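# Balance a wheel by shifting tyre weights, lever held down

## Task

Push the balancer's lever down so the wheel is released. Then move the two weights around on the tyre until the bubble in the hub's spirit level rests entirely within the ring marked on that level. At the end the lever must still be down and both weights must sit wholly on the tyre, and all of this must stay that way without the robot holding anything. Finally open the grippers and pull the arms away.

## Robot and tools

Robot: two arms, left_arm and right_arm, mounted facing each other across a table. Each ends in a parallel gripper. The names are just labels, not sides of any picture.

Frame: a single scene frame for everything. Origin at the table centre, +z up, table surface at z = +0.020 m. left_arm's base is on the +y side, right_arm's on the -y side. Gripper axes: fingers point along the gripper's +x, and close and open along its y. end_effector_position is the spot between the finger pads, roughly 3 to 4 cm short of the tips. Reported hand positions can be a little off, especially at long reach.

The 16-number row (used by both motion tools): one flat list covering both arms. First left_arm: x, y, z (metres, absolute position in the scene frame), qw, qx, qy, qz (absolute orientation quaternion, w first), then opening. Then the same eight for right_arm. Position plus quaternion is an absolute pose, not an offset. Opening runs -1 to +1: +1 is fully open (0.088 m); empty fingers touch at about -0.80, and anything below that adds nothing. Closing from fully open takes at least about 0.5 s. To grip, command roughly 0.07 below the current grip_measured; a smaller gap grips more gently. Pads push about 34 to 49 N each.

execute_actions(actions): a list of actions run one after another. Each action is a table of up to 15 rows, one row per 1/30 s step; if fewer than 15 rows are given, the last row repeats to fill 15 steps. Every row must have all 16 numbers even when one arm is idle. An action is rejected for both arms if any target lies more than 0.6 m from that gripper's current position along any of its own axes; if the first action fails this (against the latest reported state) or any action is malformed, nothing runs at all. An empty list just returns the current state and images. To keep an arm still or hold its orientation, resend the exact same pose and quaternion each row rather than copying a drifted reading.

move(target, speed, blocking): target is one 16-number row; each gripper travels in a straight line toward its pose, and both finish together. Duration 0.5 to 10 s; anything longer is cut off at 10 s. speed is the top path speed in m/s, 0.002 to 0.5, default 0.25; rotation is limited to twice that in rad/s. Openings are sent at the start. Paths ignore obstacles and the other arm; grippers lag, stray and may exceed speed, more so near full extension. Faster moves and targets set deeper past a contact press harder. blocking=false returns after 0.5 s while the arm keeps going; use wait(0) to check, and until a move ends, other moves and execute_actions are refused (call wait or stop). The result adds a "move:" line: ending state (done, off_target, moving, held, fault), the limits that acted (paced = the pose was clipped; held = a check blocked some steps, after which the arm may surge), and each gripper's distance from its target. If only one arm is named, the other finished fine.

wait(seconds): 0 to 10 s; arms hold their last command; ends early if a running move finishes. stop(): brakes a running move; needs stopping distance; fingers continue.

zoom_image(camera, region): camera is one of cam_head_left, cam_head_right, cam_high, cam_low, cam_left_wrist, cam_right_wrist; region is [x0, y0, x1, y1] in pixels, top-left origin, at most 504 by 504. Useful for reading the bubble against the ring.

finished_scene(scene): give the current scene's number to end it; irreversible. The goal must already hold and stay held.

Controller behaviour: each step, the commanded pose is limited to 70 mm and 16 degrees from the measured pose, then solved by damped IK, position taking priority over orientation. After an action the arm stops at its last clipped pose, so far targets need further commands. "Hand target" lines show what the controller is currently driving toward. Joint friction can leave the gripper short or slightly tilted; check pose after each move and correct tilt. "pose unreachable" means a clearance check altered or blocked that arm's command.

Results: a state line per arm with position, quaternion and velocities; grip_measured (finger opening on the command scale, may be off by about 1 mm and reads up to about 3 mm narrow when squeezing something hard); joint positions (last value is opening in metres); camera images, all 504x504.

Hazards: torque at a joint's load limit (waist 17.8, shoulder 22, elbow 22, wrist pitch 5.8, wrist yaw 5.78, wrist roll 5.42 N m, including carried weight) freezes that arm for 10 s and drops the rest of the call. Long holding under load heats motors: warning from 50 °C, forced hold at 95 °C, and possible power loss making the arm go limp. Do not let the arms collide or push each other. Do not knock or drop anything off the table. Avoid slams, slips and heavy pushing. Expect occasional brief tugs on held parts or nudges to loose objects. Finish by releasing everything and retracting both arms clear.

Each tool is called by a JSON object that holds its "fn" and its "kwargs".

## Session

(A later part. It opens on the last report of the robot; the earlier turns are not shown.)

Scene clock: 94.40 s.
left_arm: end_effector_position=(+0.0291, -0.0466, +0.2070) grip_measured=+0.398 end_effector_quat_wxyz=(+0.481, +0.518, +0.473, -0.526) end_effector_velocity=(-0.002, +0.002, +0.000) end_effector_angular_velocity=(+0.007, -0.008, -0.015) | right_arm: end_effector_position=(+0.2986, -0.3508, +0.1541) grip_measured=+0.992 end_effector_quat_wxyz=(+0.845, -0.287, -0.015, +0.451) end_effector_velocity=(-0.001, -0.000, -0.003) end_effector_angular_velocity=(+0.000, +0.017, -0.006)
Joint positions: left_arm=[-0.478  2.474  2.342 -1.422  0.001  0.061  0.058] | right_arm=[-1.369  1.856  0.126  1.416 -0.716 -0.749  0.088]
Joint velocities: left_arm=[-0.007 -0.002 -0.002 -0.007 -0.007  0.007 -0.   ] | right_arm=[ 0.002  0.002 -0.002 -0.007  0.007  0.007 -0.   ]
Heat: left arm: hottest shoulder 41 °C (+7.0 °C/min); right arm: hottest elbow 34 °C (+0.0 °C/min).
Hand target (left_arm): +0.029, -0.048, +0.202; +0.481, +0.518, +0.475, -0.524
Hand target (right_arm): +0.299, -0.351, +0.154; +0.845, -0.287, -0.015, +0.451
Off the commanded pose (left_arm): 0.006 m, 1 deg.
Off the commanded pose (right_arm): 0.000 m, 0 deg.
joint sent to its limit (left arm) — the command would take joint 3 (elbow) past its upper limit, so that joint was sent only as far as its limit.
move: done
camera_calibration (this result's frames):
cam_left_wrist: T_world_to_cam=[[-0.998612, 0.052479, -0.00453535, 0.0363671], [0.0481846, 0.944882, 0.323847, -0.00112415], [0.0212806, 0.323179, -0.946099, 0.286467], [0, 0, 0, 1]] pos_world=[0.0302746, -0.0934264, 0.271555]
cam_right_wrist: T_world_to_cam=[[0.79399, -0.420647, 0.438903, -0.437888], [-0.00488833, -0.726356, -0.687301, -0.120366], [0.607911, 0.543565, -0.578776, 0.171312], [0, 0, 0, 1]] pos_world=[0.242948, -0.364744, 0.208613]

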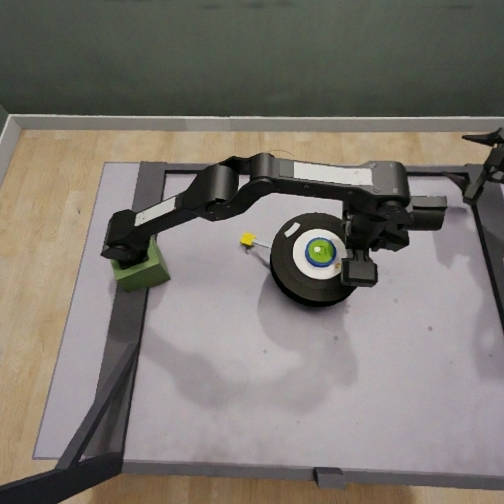

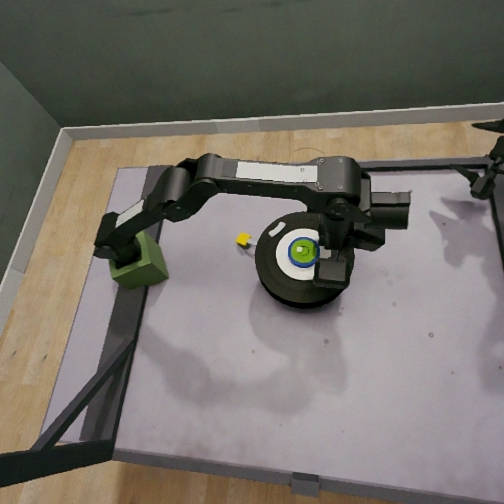

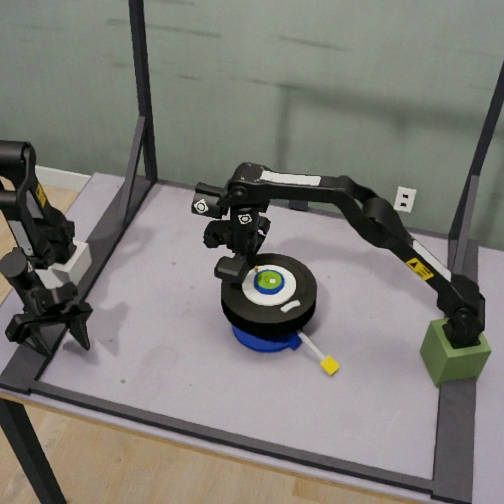

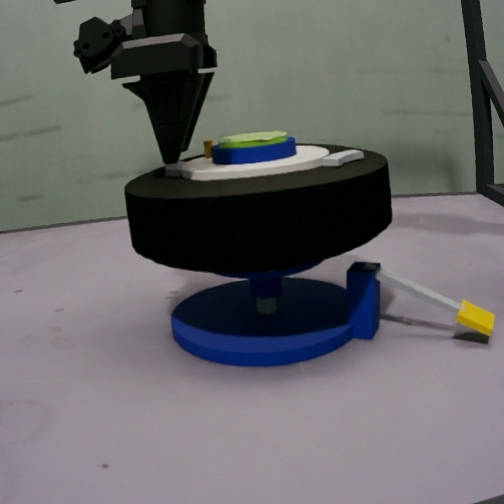

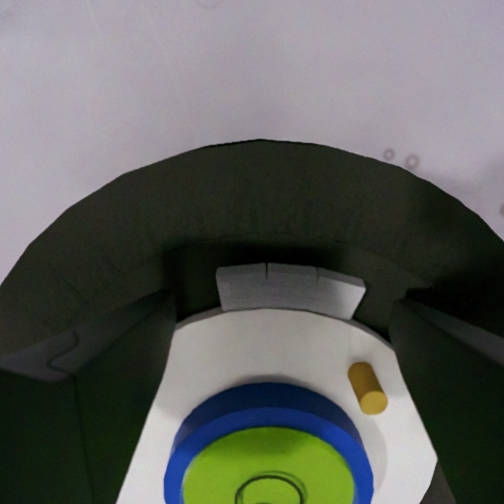

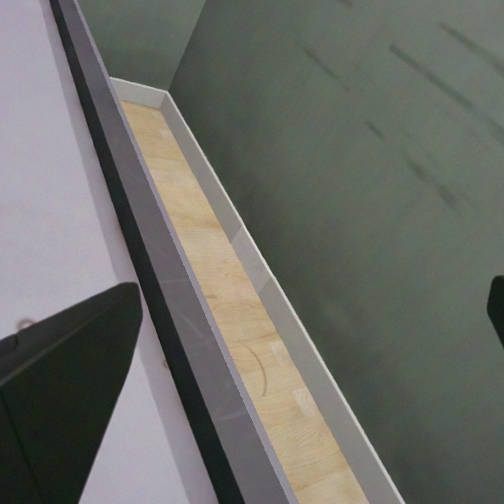

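{"fn": "execute_actions", "kwargs": {"actions": []}}

{"fn": "move", "kwargs": {"target": [0.027,-0.051,0.184,0.478,0.521,0.478,-0.521,0.4,0.299,-0.351,0.154,0.845,-0.287,-0.015,0.451,1], "speed": 0.03}}

Scene clock: 122.83 s.
left_arm: end_effector_position=(+0.0291, -0.0466, +0.2070) grip_measured=+0.398 end_effector_quat_wxyz=(+0.481, +0.518, +0.473, -0.526) end_effector_velocity=(+0.005, +0.005, +0.000) end_effector_angular_velocity=(+0.022, -0.008, +0.015) | right_arm: end_effector_position=(+0.2986, -0.3508, +0.1541) grip_measured=+0.992 end_effector_quat_wxyz=(+0.845, -0.287, -0.015, +0.451) end_effector_velocity=(-0.001, +0.000, +0.002) end_effector_angular_velocity=(+0.008, -0.001, +0.003)
Joint positions: left_arm=[-0.478  2.474  2.342 -1.422  0.001  0.061  0.058] | right_arm=[-1.369  1.856  0.126  1.416 -0.716 -0.749  0.088]
Joint velocities: left_arm=[ 0.007 -0.002 -0.002 -0.022 -0.007 -0.007 -0.   ] | right_arm=[-0.002 -0.002 -0.002  0.007 -0.007  0.007 -0.   ]
Heat: left arm: hottest shoulder 45 °C (+7.1 °C/min); right arm: hottest shoulder 34 °C (+0.0 °C/min).
Hand target (left_arm): +0.029, -0.048, +0.202; +0.481, +0.518, +0.475, -0.524
Hand target (right_arm): +0.299, -0.351, +0.154; +0.845, -0.287, -0.015, +0.451
Off the commanded pose (left_arm): 0.006 m, 1 deg.
Off the commanded pose (right_arm): 0.000 m, 0 deg.
camera_calibration (this result's frames):
cam_left_wrist: T_world_to_cam=[[-0.998632, 0.0520981, -0.00452939, 0.0363487], [0.0478261, 0.9449, 0.323847, -0.00111288], [0.0211517, 0.323188, -0.946099, 0.286471], [0, 0, 0, 1]] pos_world=[0.0302929, -0.0934259, 0.271555]
cam_right_wrist: T_world_to_cam=[[0.79399, -0.420647, 0.438903, -0.437888], [-0.00488833, -0.726356, -0.687301, -0.120366], [0.607911, 0.543565, -0.578776, 0.171312], [0, 0, 0, 1]] pos_world=[0.242948, -0.364744, 0.208613]

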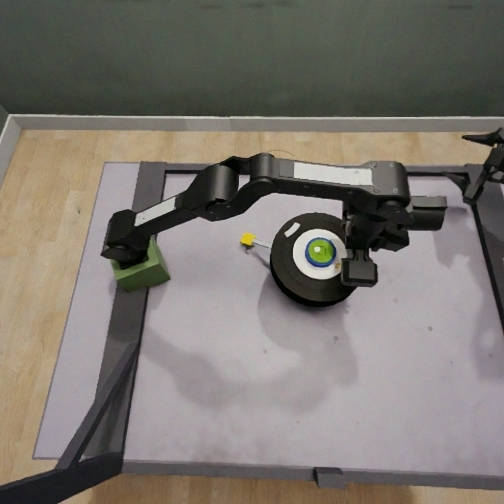

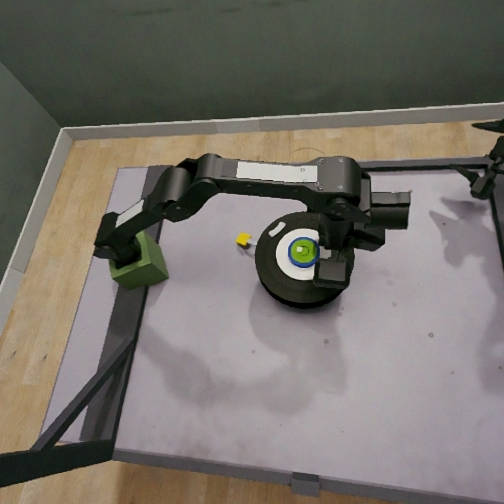

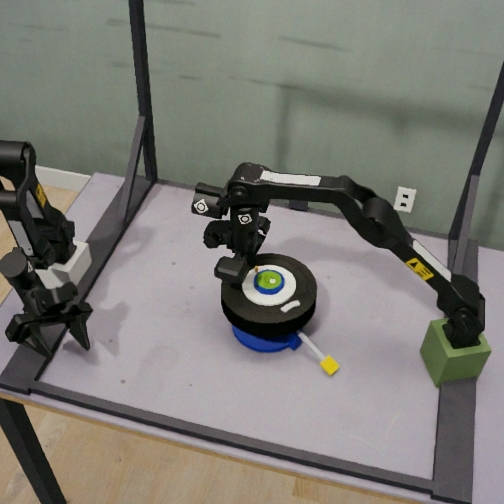

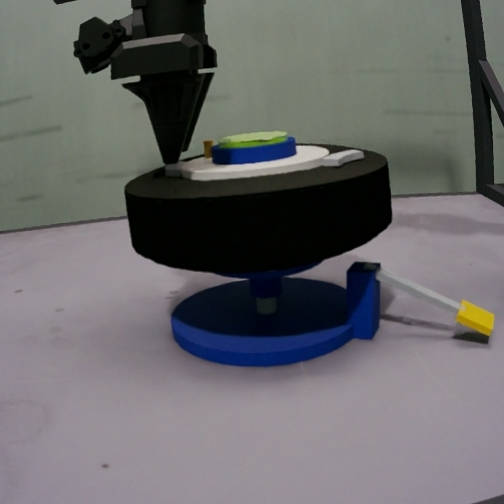

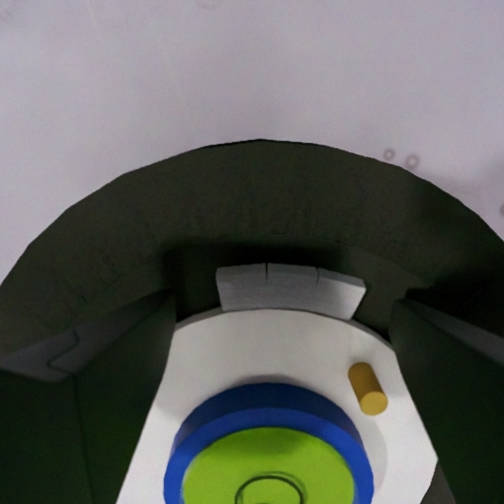

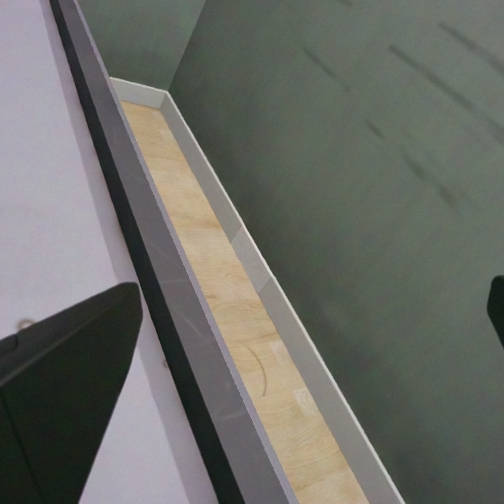

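Scene clock: 123.93 s.
left_arm: end_effector_position=(+0.0284, -0.0527, +0.1940) grip_measured=+0.398 end_effector_quat_wxyz=(+0.483, +0.515, +0.472, -0.527) end_effector_velocity=(+0.005, +0.002, +0.000) end_effector_angular_velocity=(+0.007, -0.022, +0.010) | right_arm: end_effector_position=(+0.2986, -0.3508, +0.1541) grip_measured=+0.992 end_effector_quat_wxyz=(+0.845, -0.287, -0.015, +0.451) end_effector_velocity=(+0.000, -0.003, -0.004) end_effector_angular_velocity=(-0.010, +0.016, -0.013)
Joint positions: left_arm=[-0.48   2.498  2.333 -1.383  0.001  0.058  0.058] | right_arm=[-1.369  1.856  0.126  1.416 -0.716 -0.749  0.088]
Joint velocities: left_arm=[ 0.002 -0.002 -0.002 -0.007 -0.022 -0.007  0.   ] | right_arm=[-0.007 -0.002 -0.002 -0.022  0.007 -0.007  0.   ]
Heat: left arm: hottest shoulder 45 °C (+7.1 °C/min); right arm: hottest shoulder 34 °C (+0.0 °C/min).
Hand target (left_arm): +0.027, -0.051, +0.184; +0.478, +0.521, +0.478, -0.521
Hand target (right_arm): +0.299, -0.351, +0.154; +0.845, -0.287, -0.015, +0.451
Off the commanded pose (left_arm): 0.010 m, 1 deg.
Off the commanded pose (right_arm): 0.000 m, 0 deg.
move: off_target (left_arm)
camera_calibration (this result's frames):
cam_left_wrist: T_world_to_cam=[[-0.99875, 0.0497798, -0.00462231, 0.0357763], [0.0457497, 0.947327, 0.316984, 0.0104099], [0.0201582, 0.316376, -0.94842, 0.276311], [0, 0, 0, 1]] pos_world=[0.0296854, -0.0990605, 0.258924]
cam_right_wrist: T_world_to_cam=[[0.79399, -0.420647, 0.438903, -0.437888], [-0.00488833, -0.726356, -0.687301, -0.120366], [0.607911, 0.543565, -0.578776, 0.171312], [0, 0, 0, 1]] pos_world=[0.242948, -0.364744, 0.208613]

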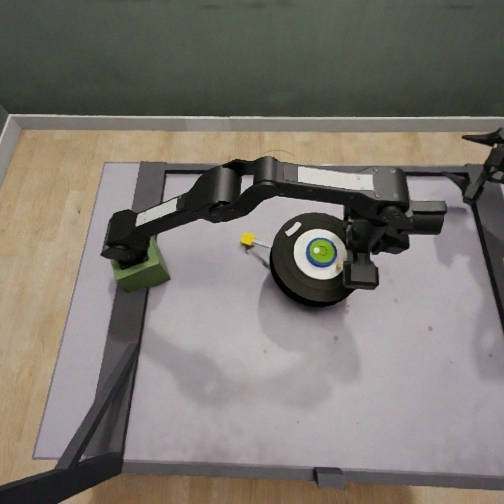

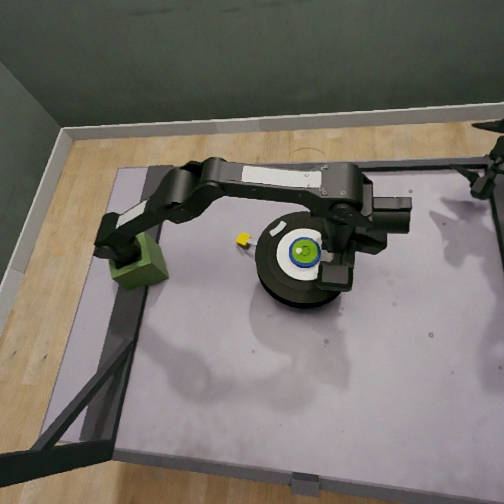

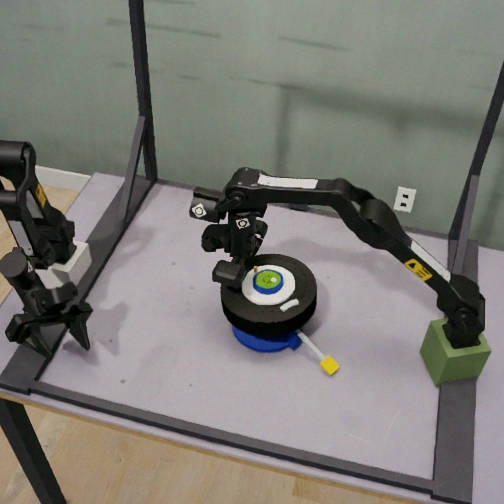

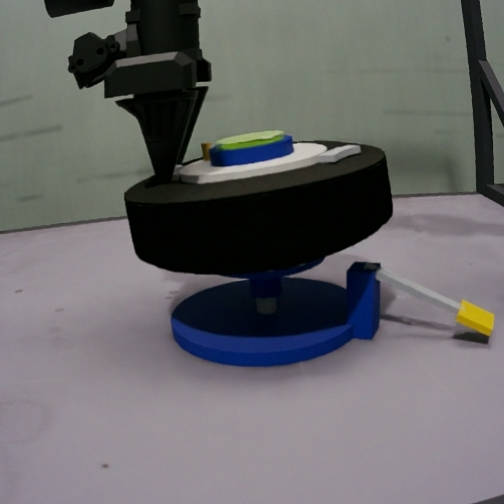

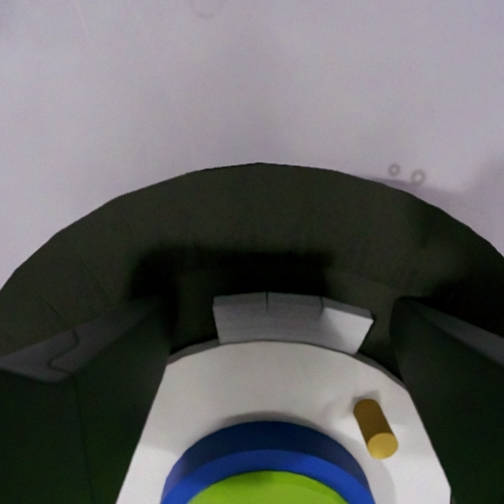

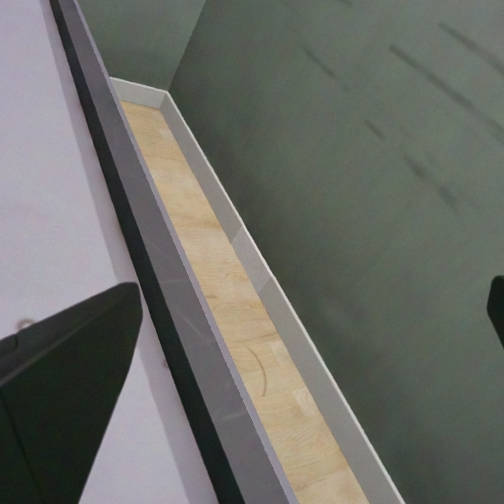

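{"fn": "move", "kwargs": {"target": [0.027,-0.051,0.184,0.478,0.521,0.478,-0.521,-0.12,0.299,-0.351,0.154,0.845,-0.287,-0.015,0.451,1]}}

{"fn": "move", "kwargs": {"target": [0.029,-0.051,0.21,0.478,0.521,0.478,-0.521,-0.12,0.299,-0.351,0.154,0.845,-0.287,-0.015,0.451,1], "speed": 0.04}}

{"fn": "move", "kwargs": {"target": [0.068,-0.049,0.208,0.596,0.38,0.596,-0.38,-0.12,0.299,-0.351,0.154,0.845,-0.287,-0.015,0.451,1], "speed": 0.12}}

Scene clock: 131.13 s.
left_arm: end_effector_position=(+0.0284, -0.0527, +0.1940) grip_measured=-0.031 end_effector_quat_wxyz=(+0.484, +0.515, +0.472, -0.527) end_effector_velocity=(-0.000, +0.002, +0.003) end_effector_angular_velocity=(+0.002, -0.007, +0.005) | right_arm: end_effector_position=(+0.2986, -0.3508, +0.1541) grip_measured=+0.992 end_effector_quat_wxyz=(+0.845, -0.287, -0.015, +0.451) end_effector_velocity=(-0.001, +0.002, +0.004) end_effector_angular_velocity=(-0.003, -0.033, +0.024)
Joint positions: left_arm=[-0.48   2.498  2.333 -1.383  0.001  0.057  0.037] | right_arm=[-1.369  1.856  0.126  1.416 -0.716 -0.749  0.088]
Joint velocities: left_arm=[-0.002 -0.007 -0.002 -0.007 -0.007 -0.007 -0.   ] | right_arm=[-0.002 -0.007  0.002  0.007 -0.022 -0.022 -0.   ]
Heat: left arm: hottest shoulder 46 °C (+7.1 °C/min); right arm: hottest shoulder 34 °C (+0.0 °C/min).
Hand target (left_arm): +0.027, -0.051, +0.184; +0.478, +0.521, +0.478, -0.521
Hand target (right_arm): +0.299, -0.351, +0.154; +0.845, -0.287, -0.015, +0.451
Off the commanded pose (left_arm): 0.010 m, 1 deg.
Off the commanded pose (right_arm): 0.000 m, 0 deg.
move: off_target (left_arm)
camera_calibration (this result's frames):
cam_left_wrist: T_world_to_cam=[[-0.998769, 0.0493971, -0.00462115, 0.0357581], [0.0453948, 0.947465, 0.316622, 0.0105757], [0.0200186, 0.316022, -0.948541, 0.276348], [0, 0, 0, 1]] pos_world=[0.0297019, -0.0991185, 0.258944]
cam_right_wrist: T_world_to_cam=[[0.79399, -0.420647, 0.438903, -0.437888], [-0.00488833, -0.726356, -0.687301, -0.120366], [0.607911, 0.543565, -0.578776, 0.171312], [0, 0, 0, 1]] pos_world=[0.242948, -0.364744, 0.208613]

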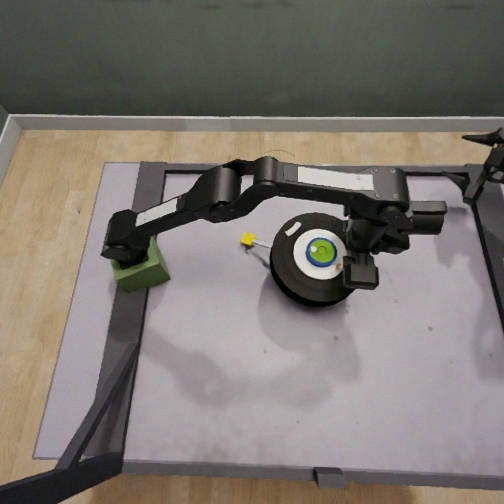

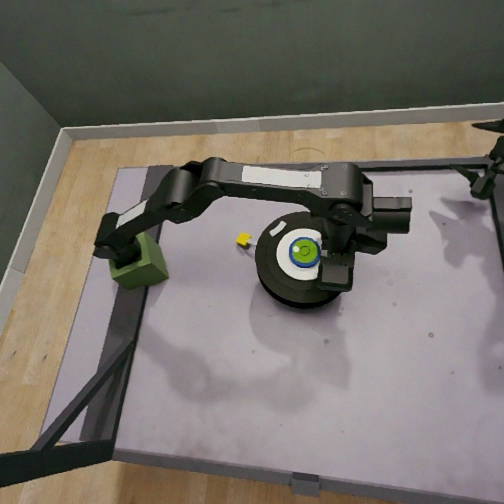

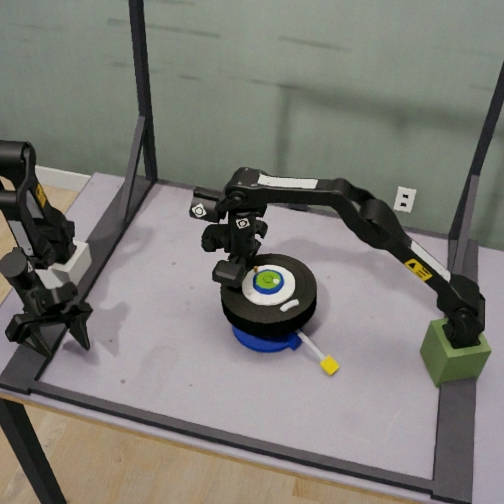

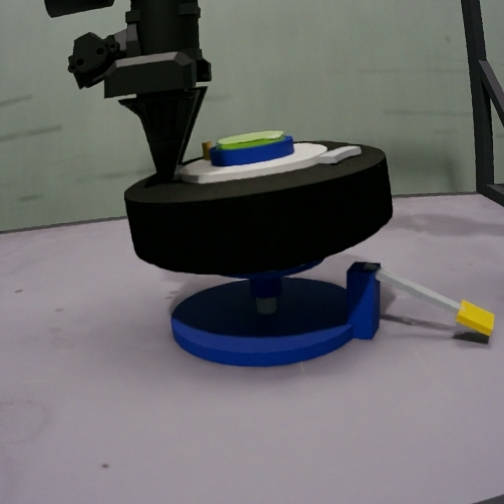

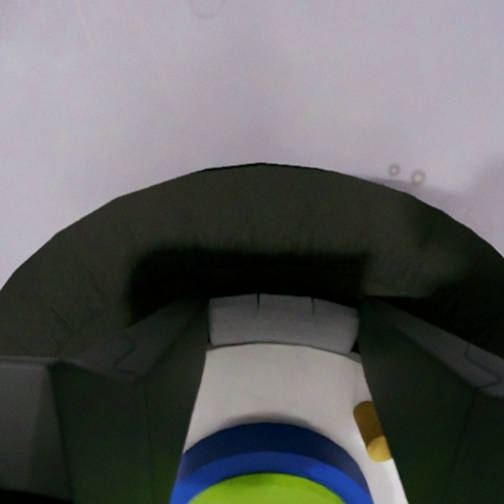

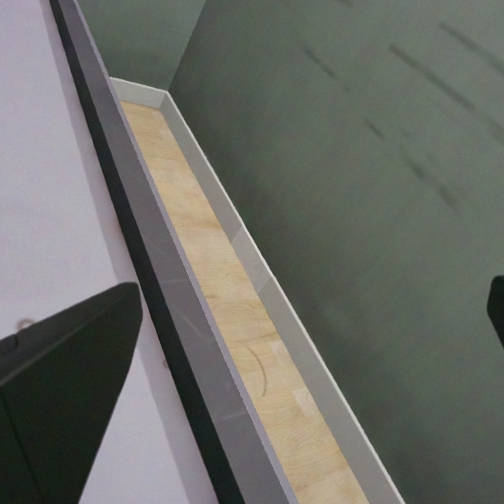

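Scene clock: 131.93 s.
left_arm: end_effector_position=(+0.0285, -0.0497, +0.2008) grip_measured=-0.031 end_effector_quat_wxyz=(+0.482, +0.517, +0.474, -0.526) end_effector_velocity=(+0.005, +0.005, +0.003) end_effector_angular_velocity=(+0.017, -0.007, +0.029) | right_arm: end_effector_position=(+0.2986, -0.3508, +0.1541) grip_measured=+0.992 end_effector_quat_wxyz=(+0.845, -0.287, -0.015, +0.451) end_effector_velocity=(-0.001, +0.001, +0.002) end_effector_angular_velocity=(-0.010, -0.024, +0.015)
Joint positions: left_arm=[-0.48   2.49   2.345 -1.409  0.001  0.057  0.037] | right_arm=[-1.369  1.856  0.126  1.416 -0.716 -0.749  0.088]
Joint velocities: left_arm=[ 0.007 -0.007 -0.002 -0.022 -0.007 -0.022 -0.   ] | right_arm=[ 0.002 -0.002 -0.002  0.007 -0.007 -0.022 -0.   ]
Heat: left arm: hottest shoulder 47 °C (+8.1 °C/min); right arm: hottest shoulder 34 °C (+0.0 °C/min).
Hand target (left_arm): +0.029, -0.050, +0.210; +0.487, +0.512, +0.469, -0.530
Hand target (right_arm): +0.299, -0.351, +0.154; +0.845, -0.287, -0.015, +0.451
Off the commanded pose (left_arm): 0.009 m, 1 deg.
Off the commanded pose (right_arm): 0.000 m, 0 deg.
joint sent to its limit (left arm) — the command would take joint 3 (elbow) past its upper limit, so that joint was sent only as far as its limit.
move: off_target (left_arm)
camera_calibration (this result's frames):
cam_left_wrist: T_world_to_cam=[[-0.998768, 0.0494232, -0.00450763, 0.0357082], [0.0453407, 0.945638, 0.322044, 0.00437252], [0.020179, 0.321442, -0.946714, 0.281761], [0, 0, 0, 1]] pos_world=[0.0297803, -0.0964695, 0.2655]
cam_right_wrist: T_world_to_cam=[[0.79399, -0.420647, 0.438903, -0.437888], [-0.00488833, -0.726356, -0.687301, -0.120366], [0.607911, 0.543565, -0.578776, 0.171312], [0, 0, 0, 1]] pos_world=[0.242948, -0.364744, 0.208613]

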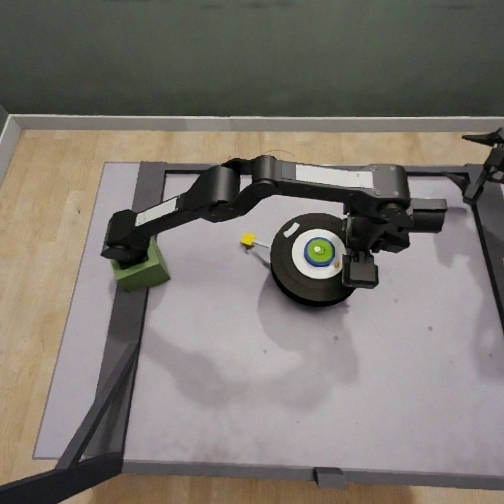

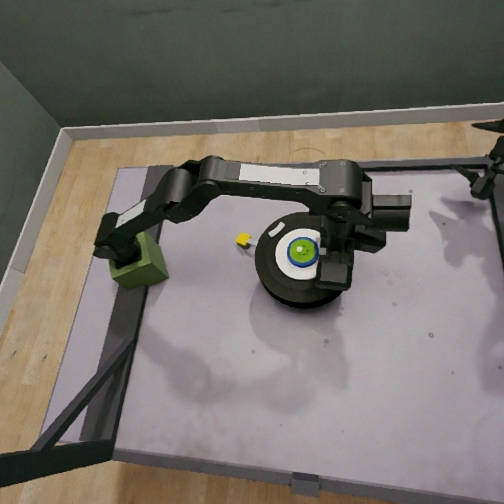

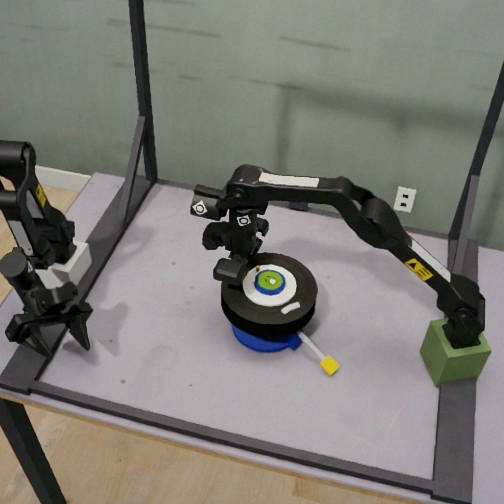

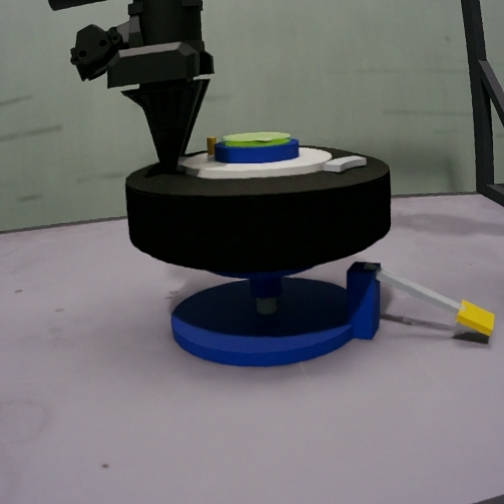

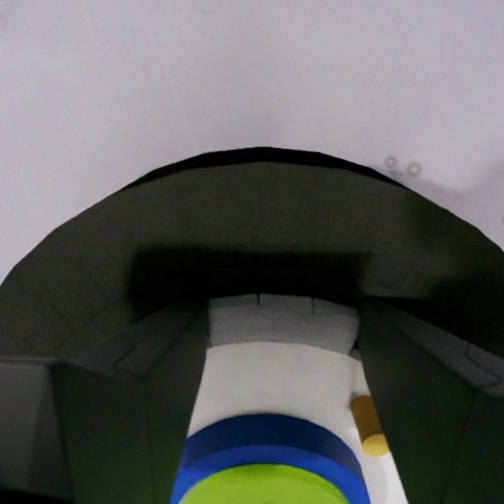

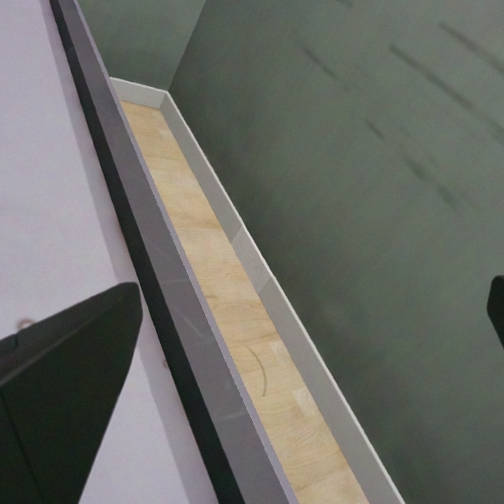

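Scene clock: 134.47 s.
left_arm: end_effector_position=(+0.0667, -0.0476, +0.2009) grip_measured=-0.031 end_effector_quat_wxyz=(+0.597, +0.379, +0.593, -0.385) end_effector_velocity=(-0.000, +0.002, +0.003) end_effector_angular_velocity=(+0.003, -0.007, -0.010) | right_arm: end_effector_position=(+0.2986, -0.3508, +0.1541) grip_measured=+0.992 end_effector_quat_wxyz=(+0.845, -0.287, -0.015, +0.451) end_effector_velocity=(-0.001, -0.000, -0.001) end_effector_angular_velocity=(-0.012, -0.009, +0.010)
Joint positions: left_arm=[-0.401  2.49   2.345 -1.417  0.001 -0.379  0.037] | right_arm=[-1.369  1.856  0.126  1.416 -0.716 -0.749  0.088]
Joint velocities: left_arm=[-0.002 -0.007 -0.002 -0.007 -0.007  0.007  0.   ] | right_arm=[-0.002 -0.002 -0.002 -0.007 -0.007 -0.022 -0.   ]
Heat: left arm: hottest shoulder 47 °C (+8.0 °C/min); right arm: hottest shoulder 34 °C (+0.0 °C/min).
Hand target (left_arm): +0.068, -0.049, +0.208; +0.601, +0.373, +0.592, -0.388
Hand target (right_arm): +0.299, -0.351, +0.154; +0.845, -0.287, -0.015, +0.451
Off the commanded pose (left_arm): 0.007 m, 1 deg.
Off the commanded pose (right_arm): 0.000 m, 0 deg.
joint sent to its limit (left arm) — the command would take joint 3 (elbow) past its upper limit, so that joint was sent only as far as its limit.
move: done
camera_calibration (this result's frames):
cam_left_wrist: T_world_to_cam=[[-0.893601, -0.448861, -0.000368219, 0.0421767], [-0.423723, 0.843284, 0.330653, 0.0252787], [-0.148107, 0.295628, -0.943752, 0.289771], [0, 0, 0, 1]] pos_world=[0.0913173, -0.08805, 0.265129]
cam_right_wrist: T_world_to_cam=[[0.79399, -0.420647, 0.438903, -0.437888], [-0.00488833, -0.726356, -0.687301, -0.120366], [0.607911, 0.543565, -0.578776, 0.171312], [0, 0, 0, 1]] pos_world=[0.242948, -0.364744, 0.208613]

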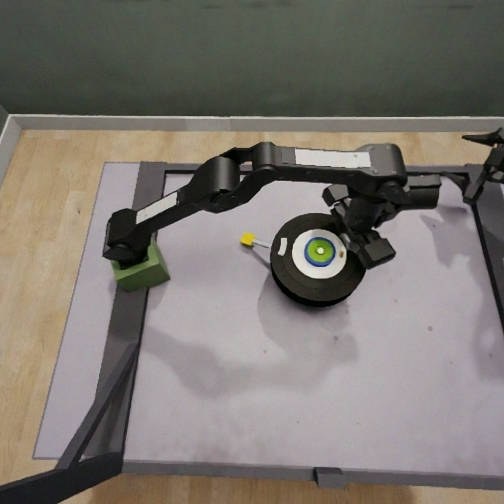

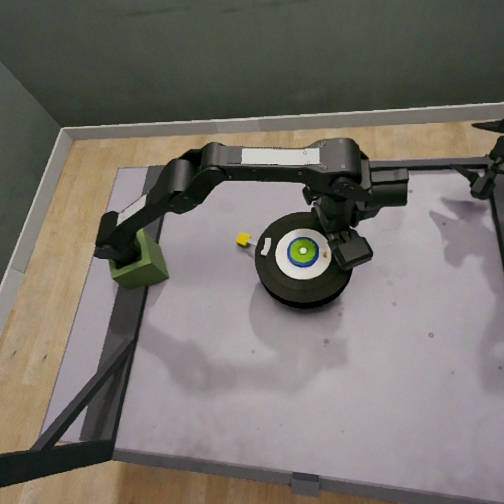

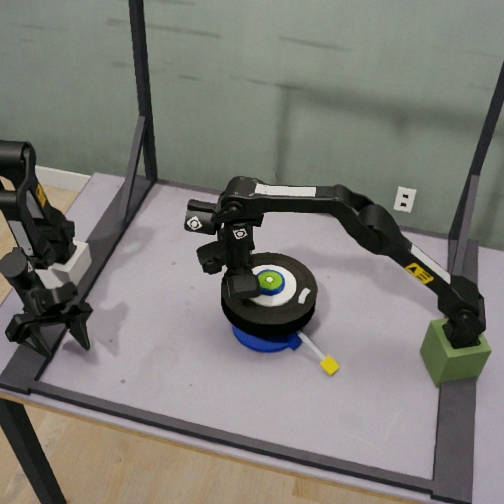

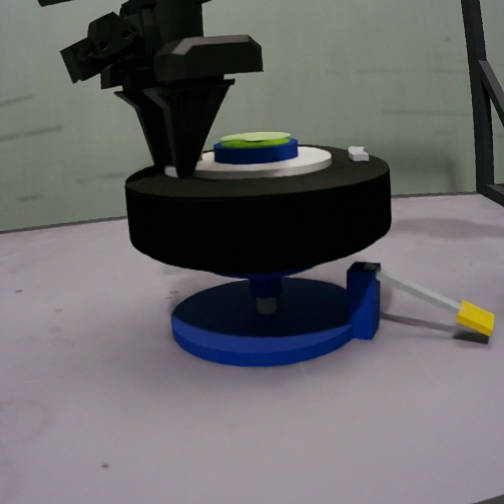

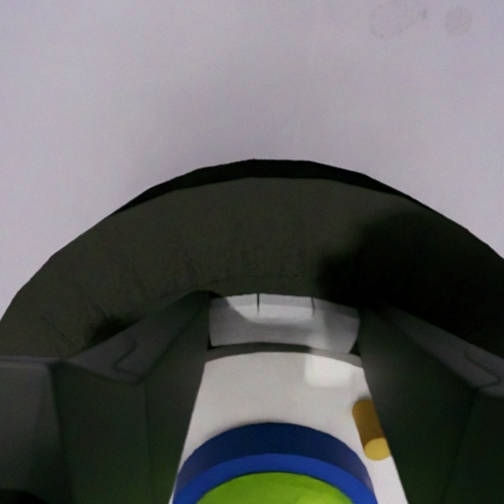

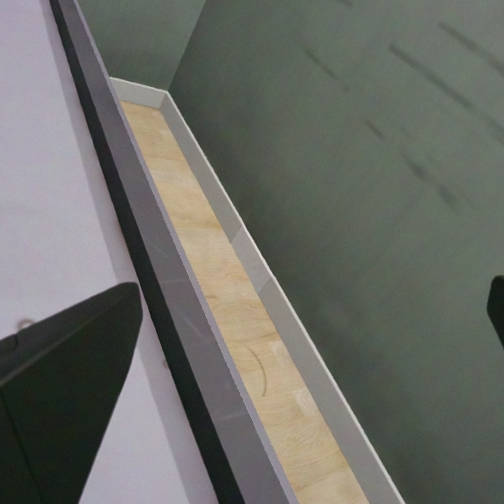

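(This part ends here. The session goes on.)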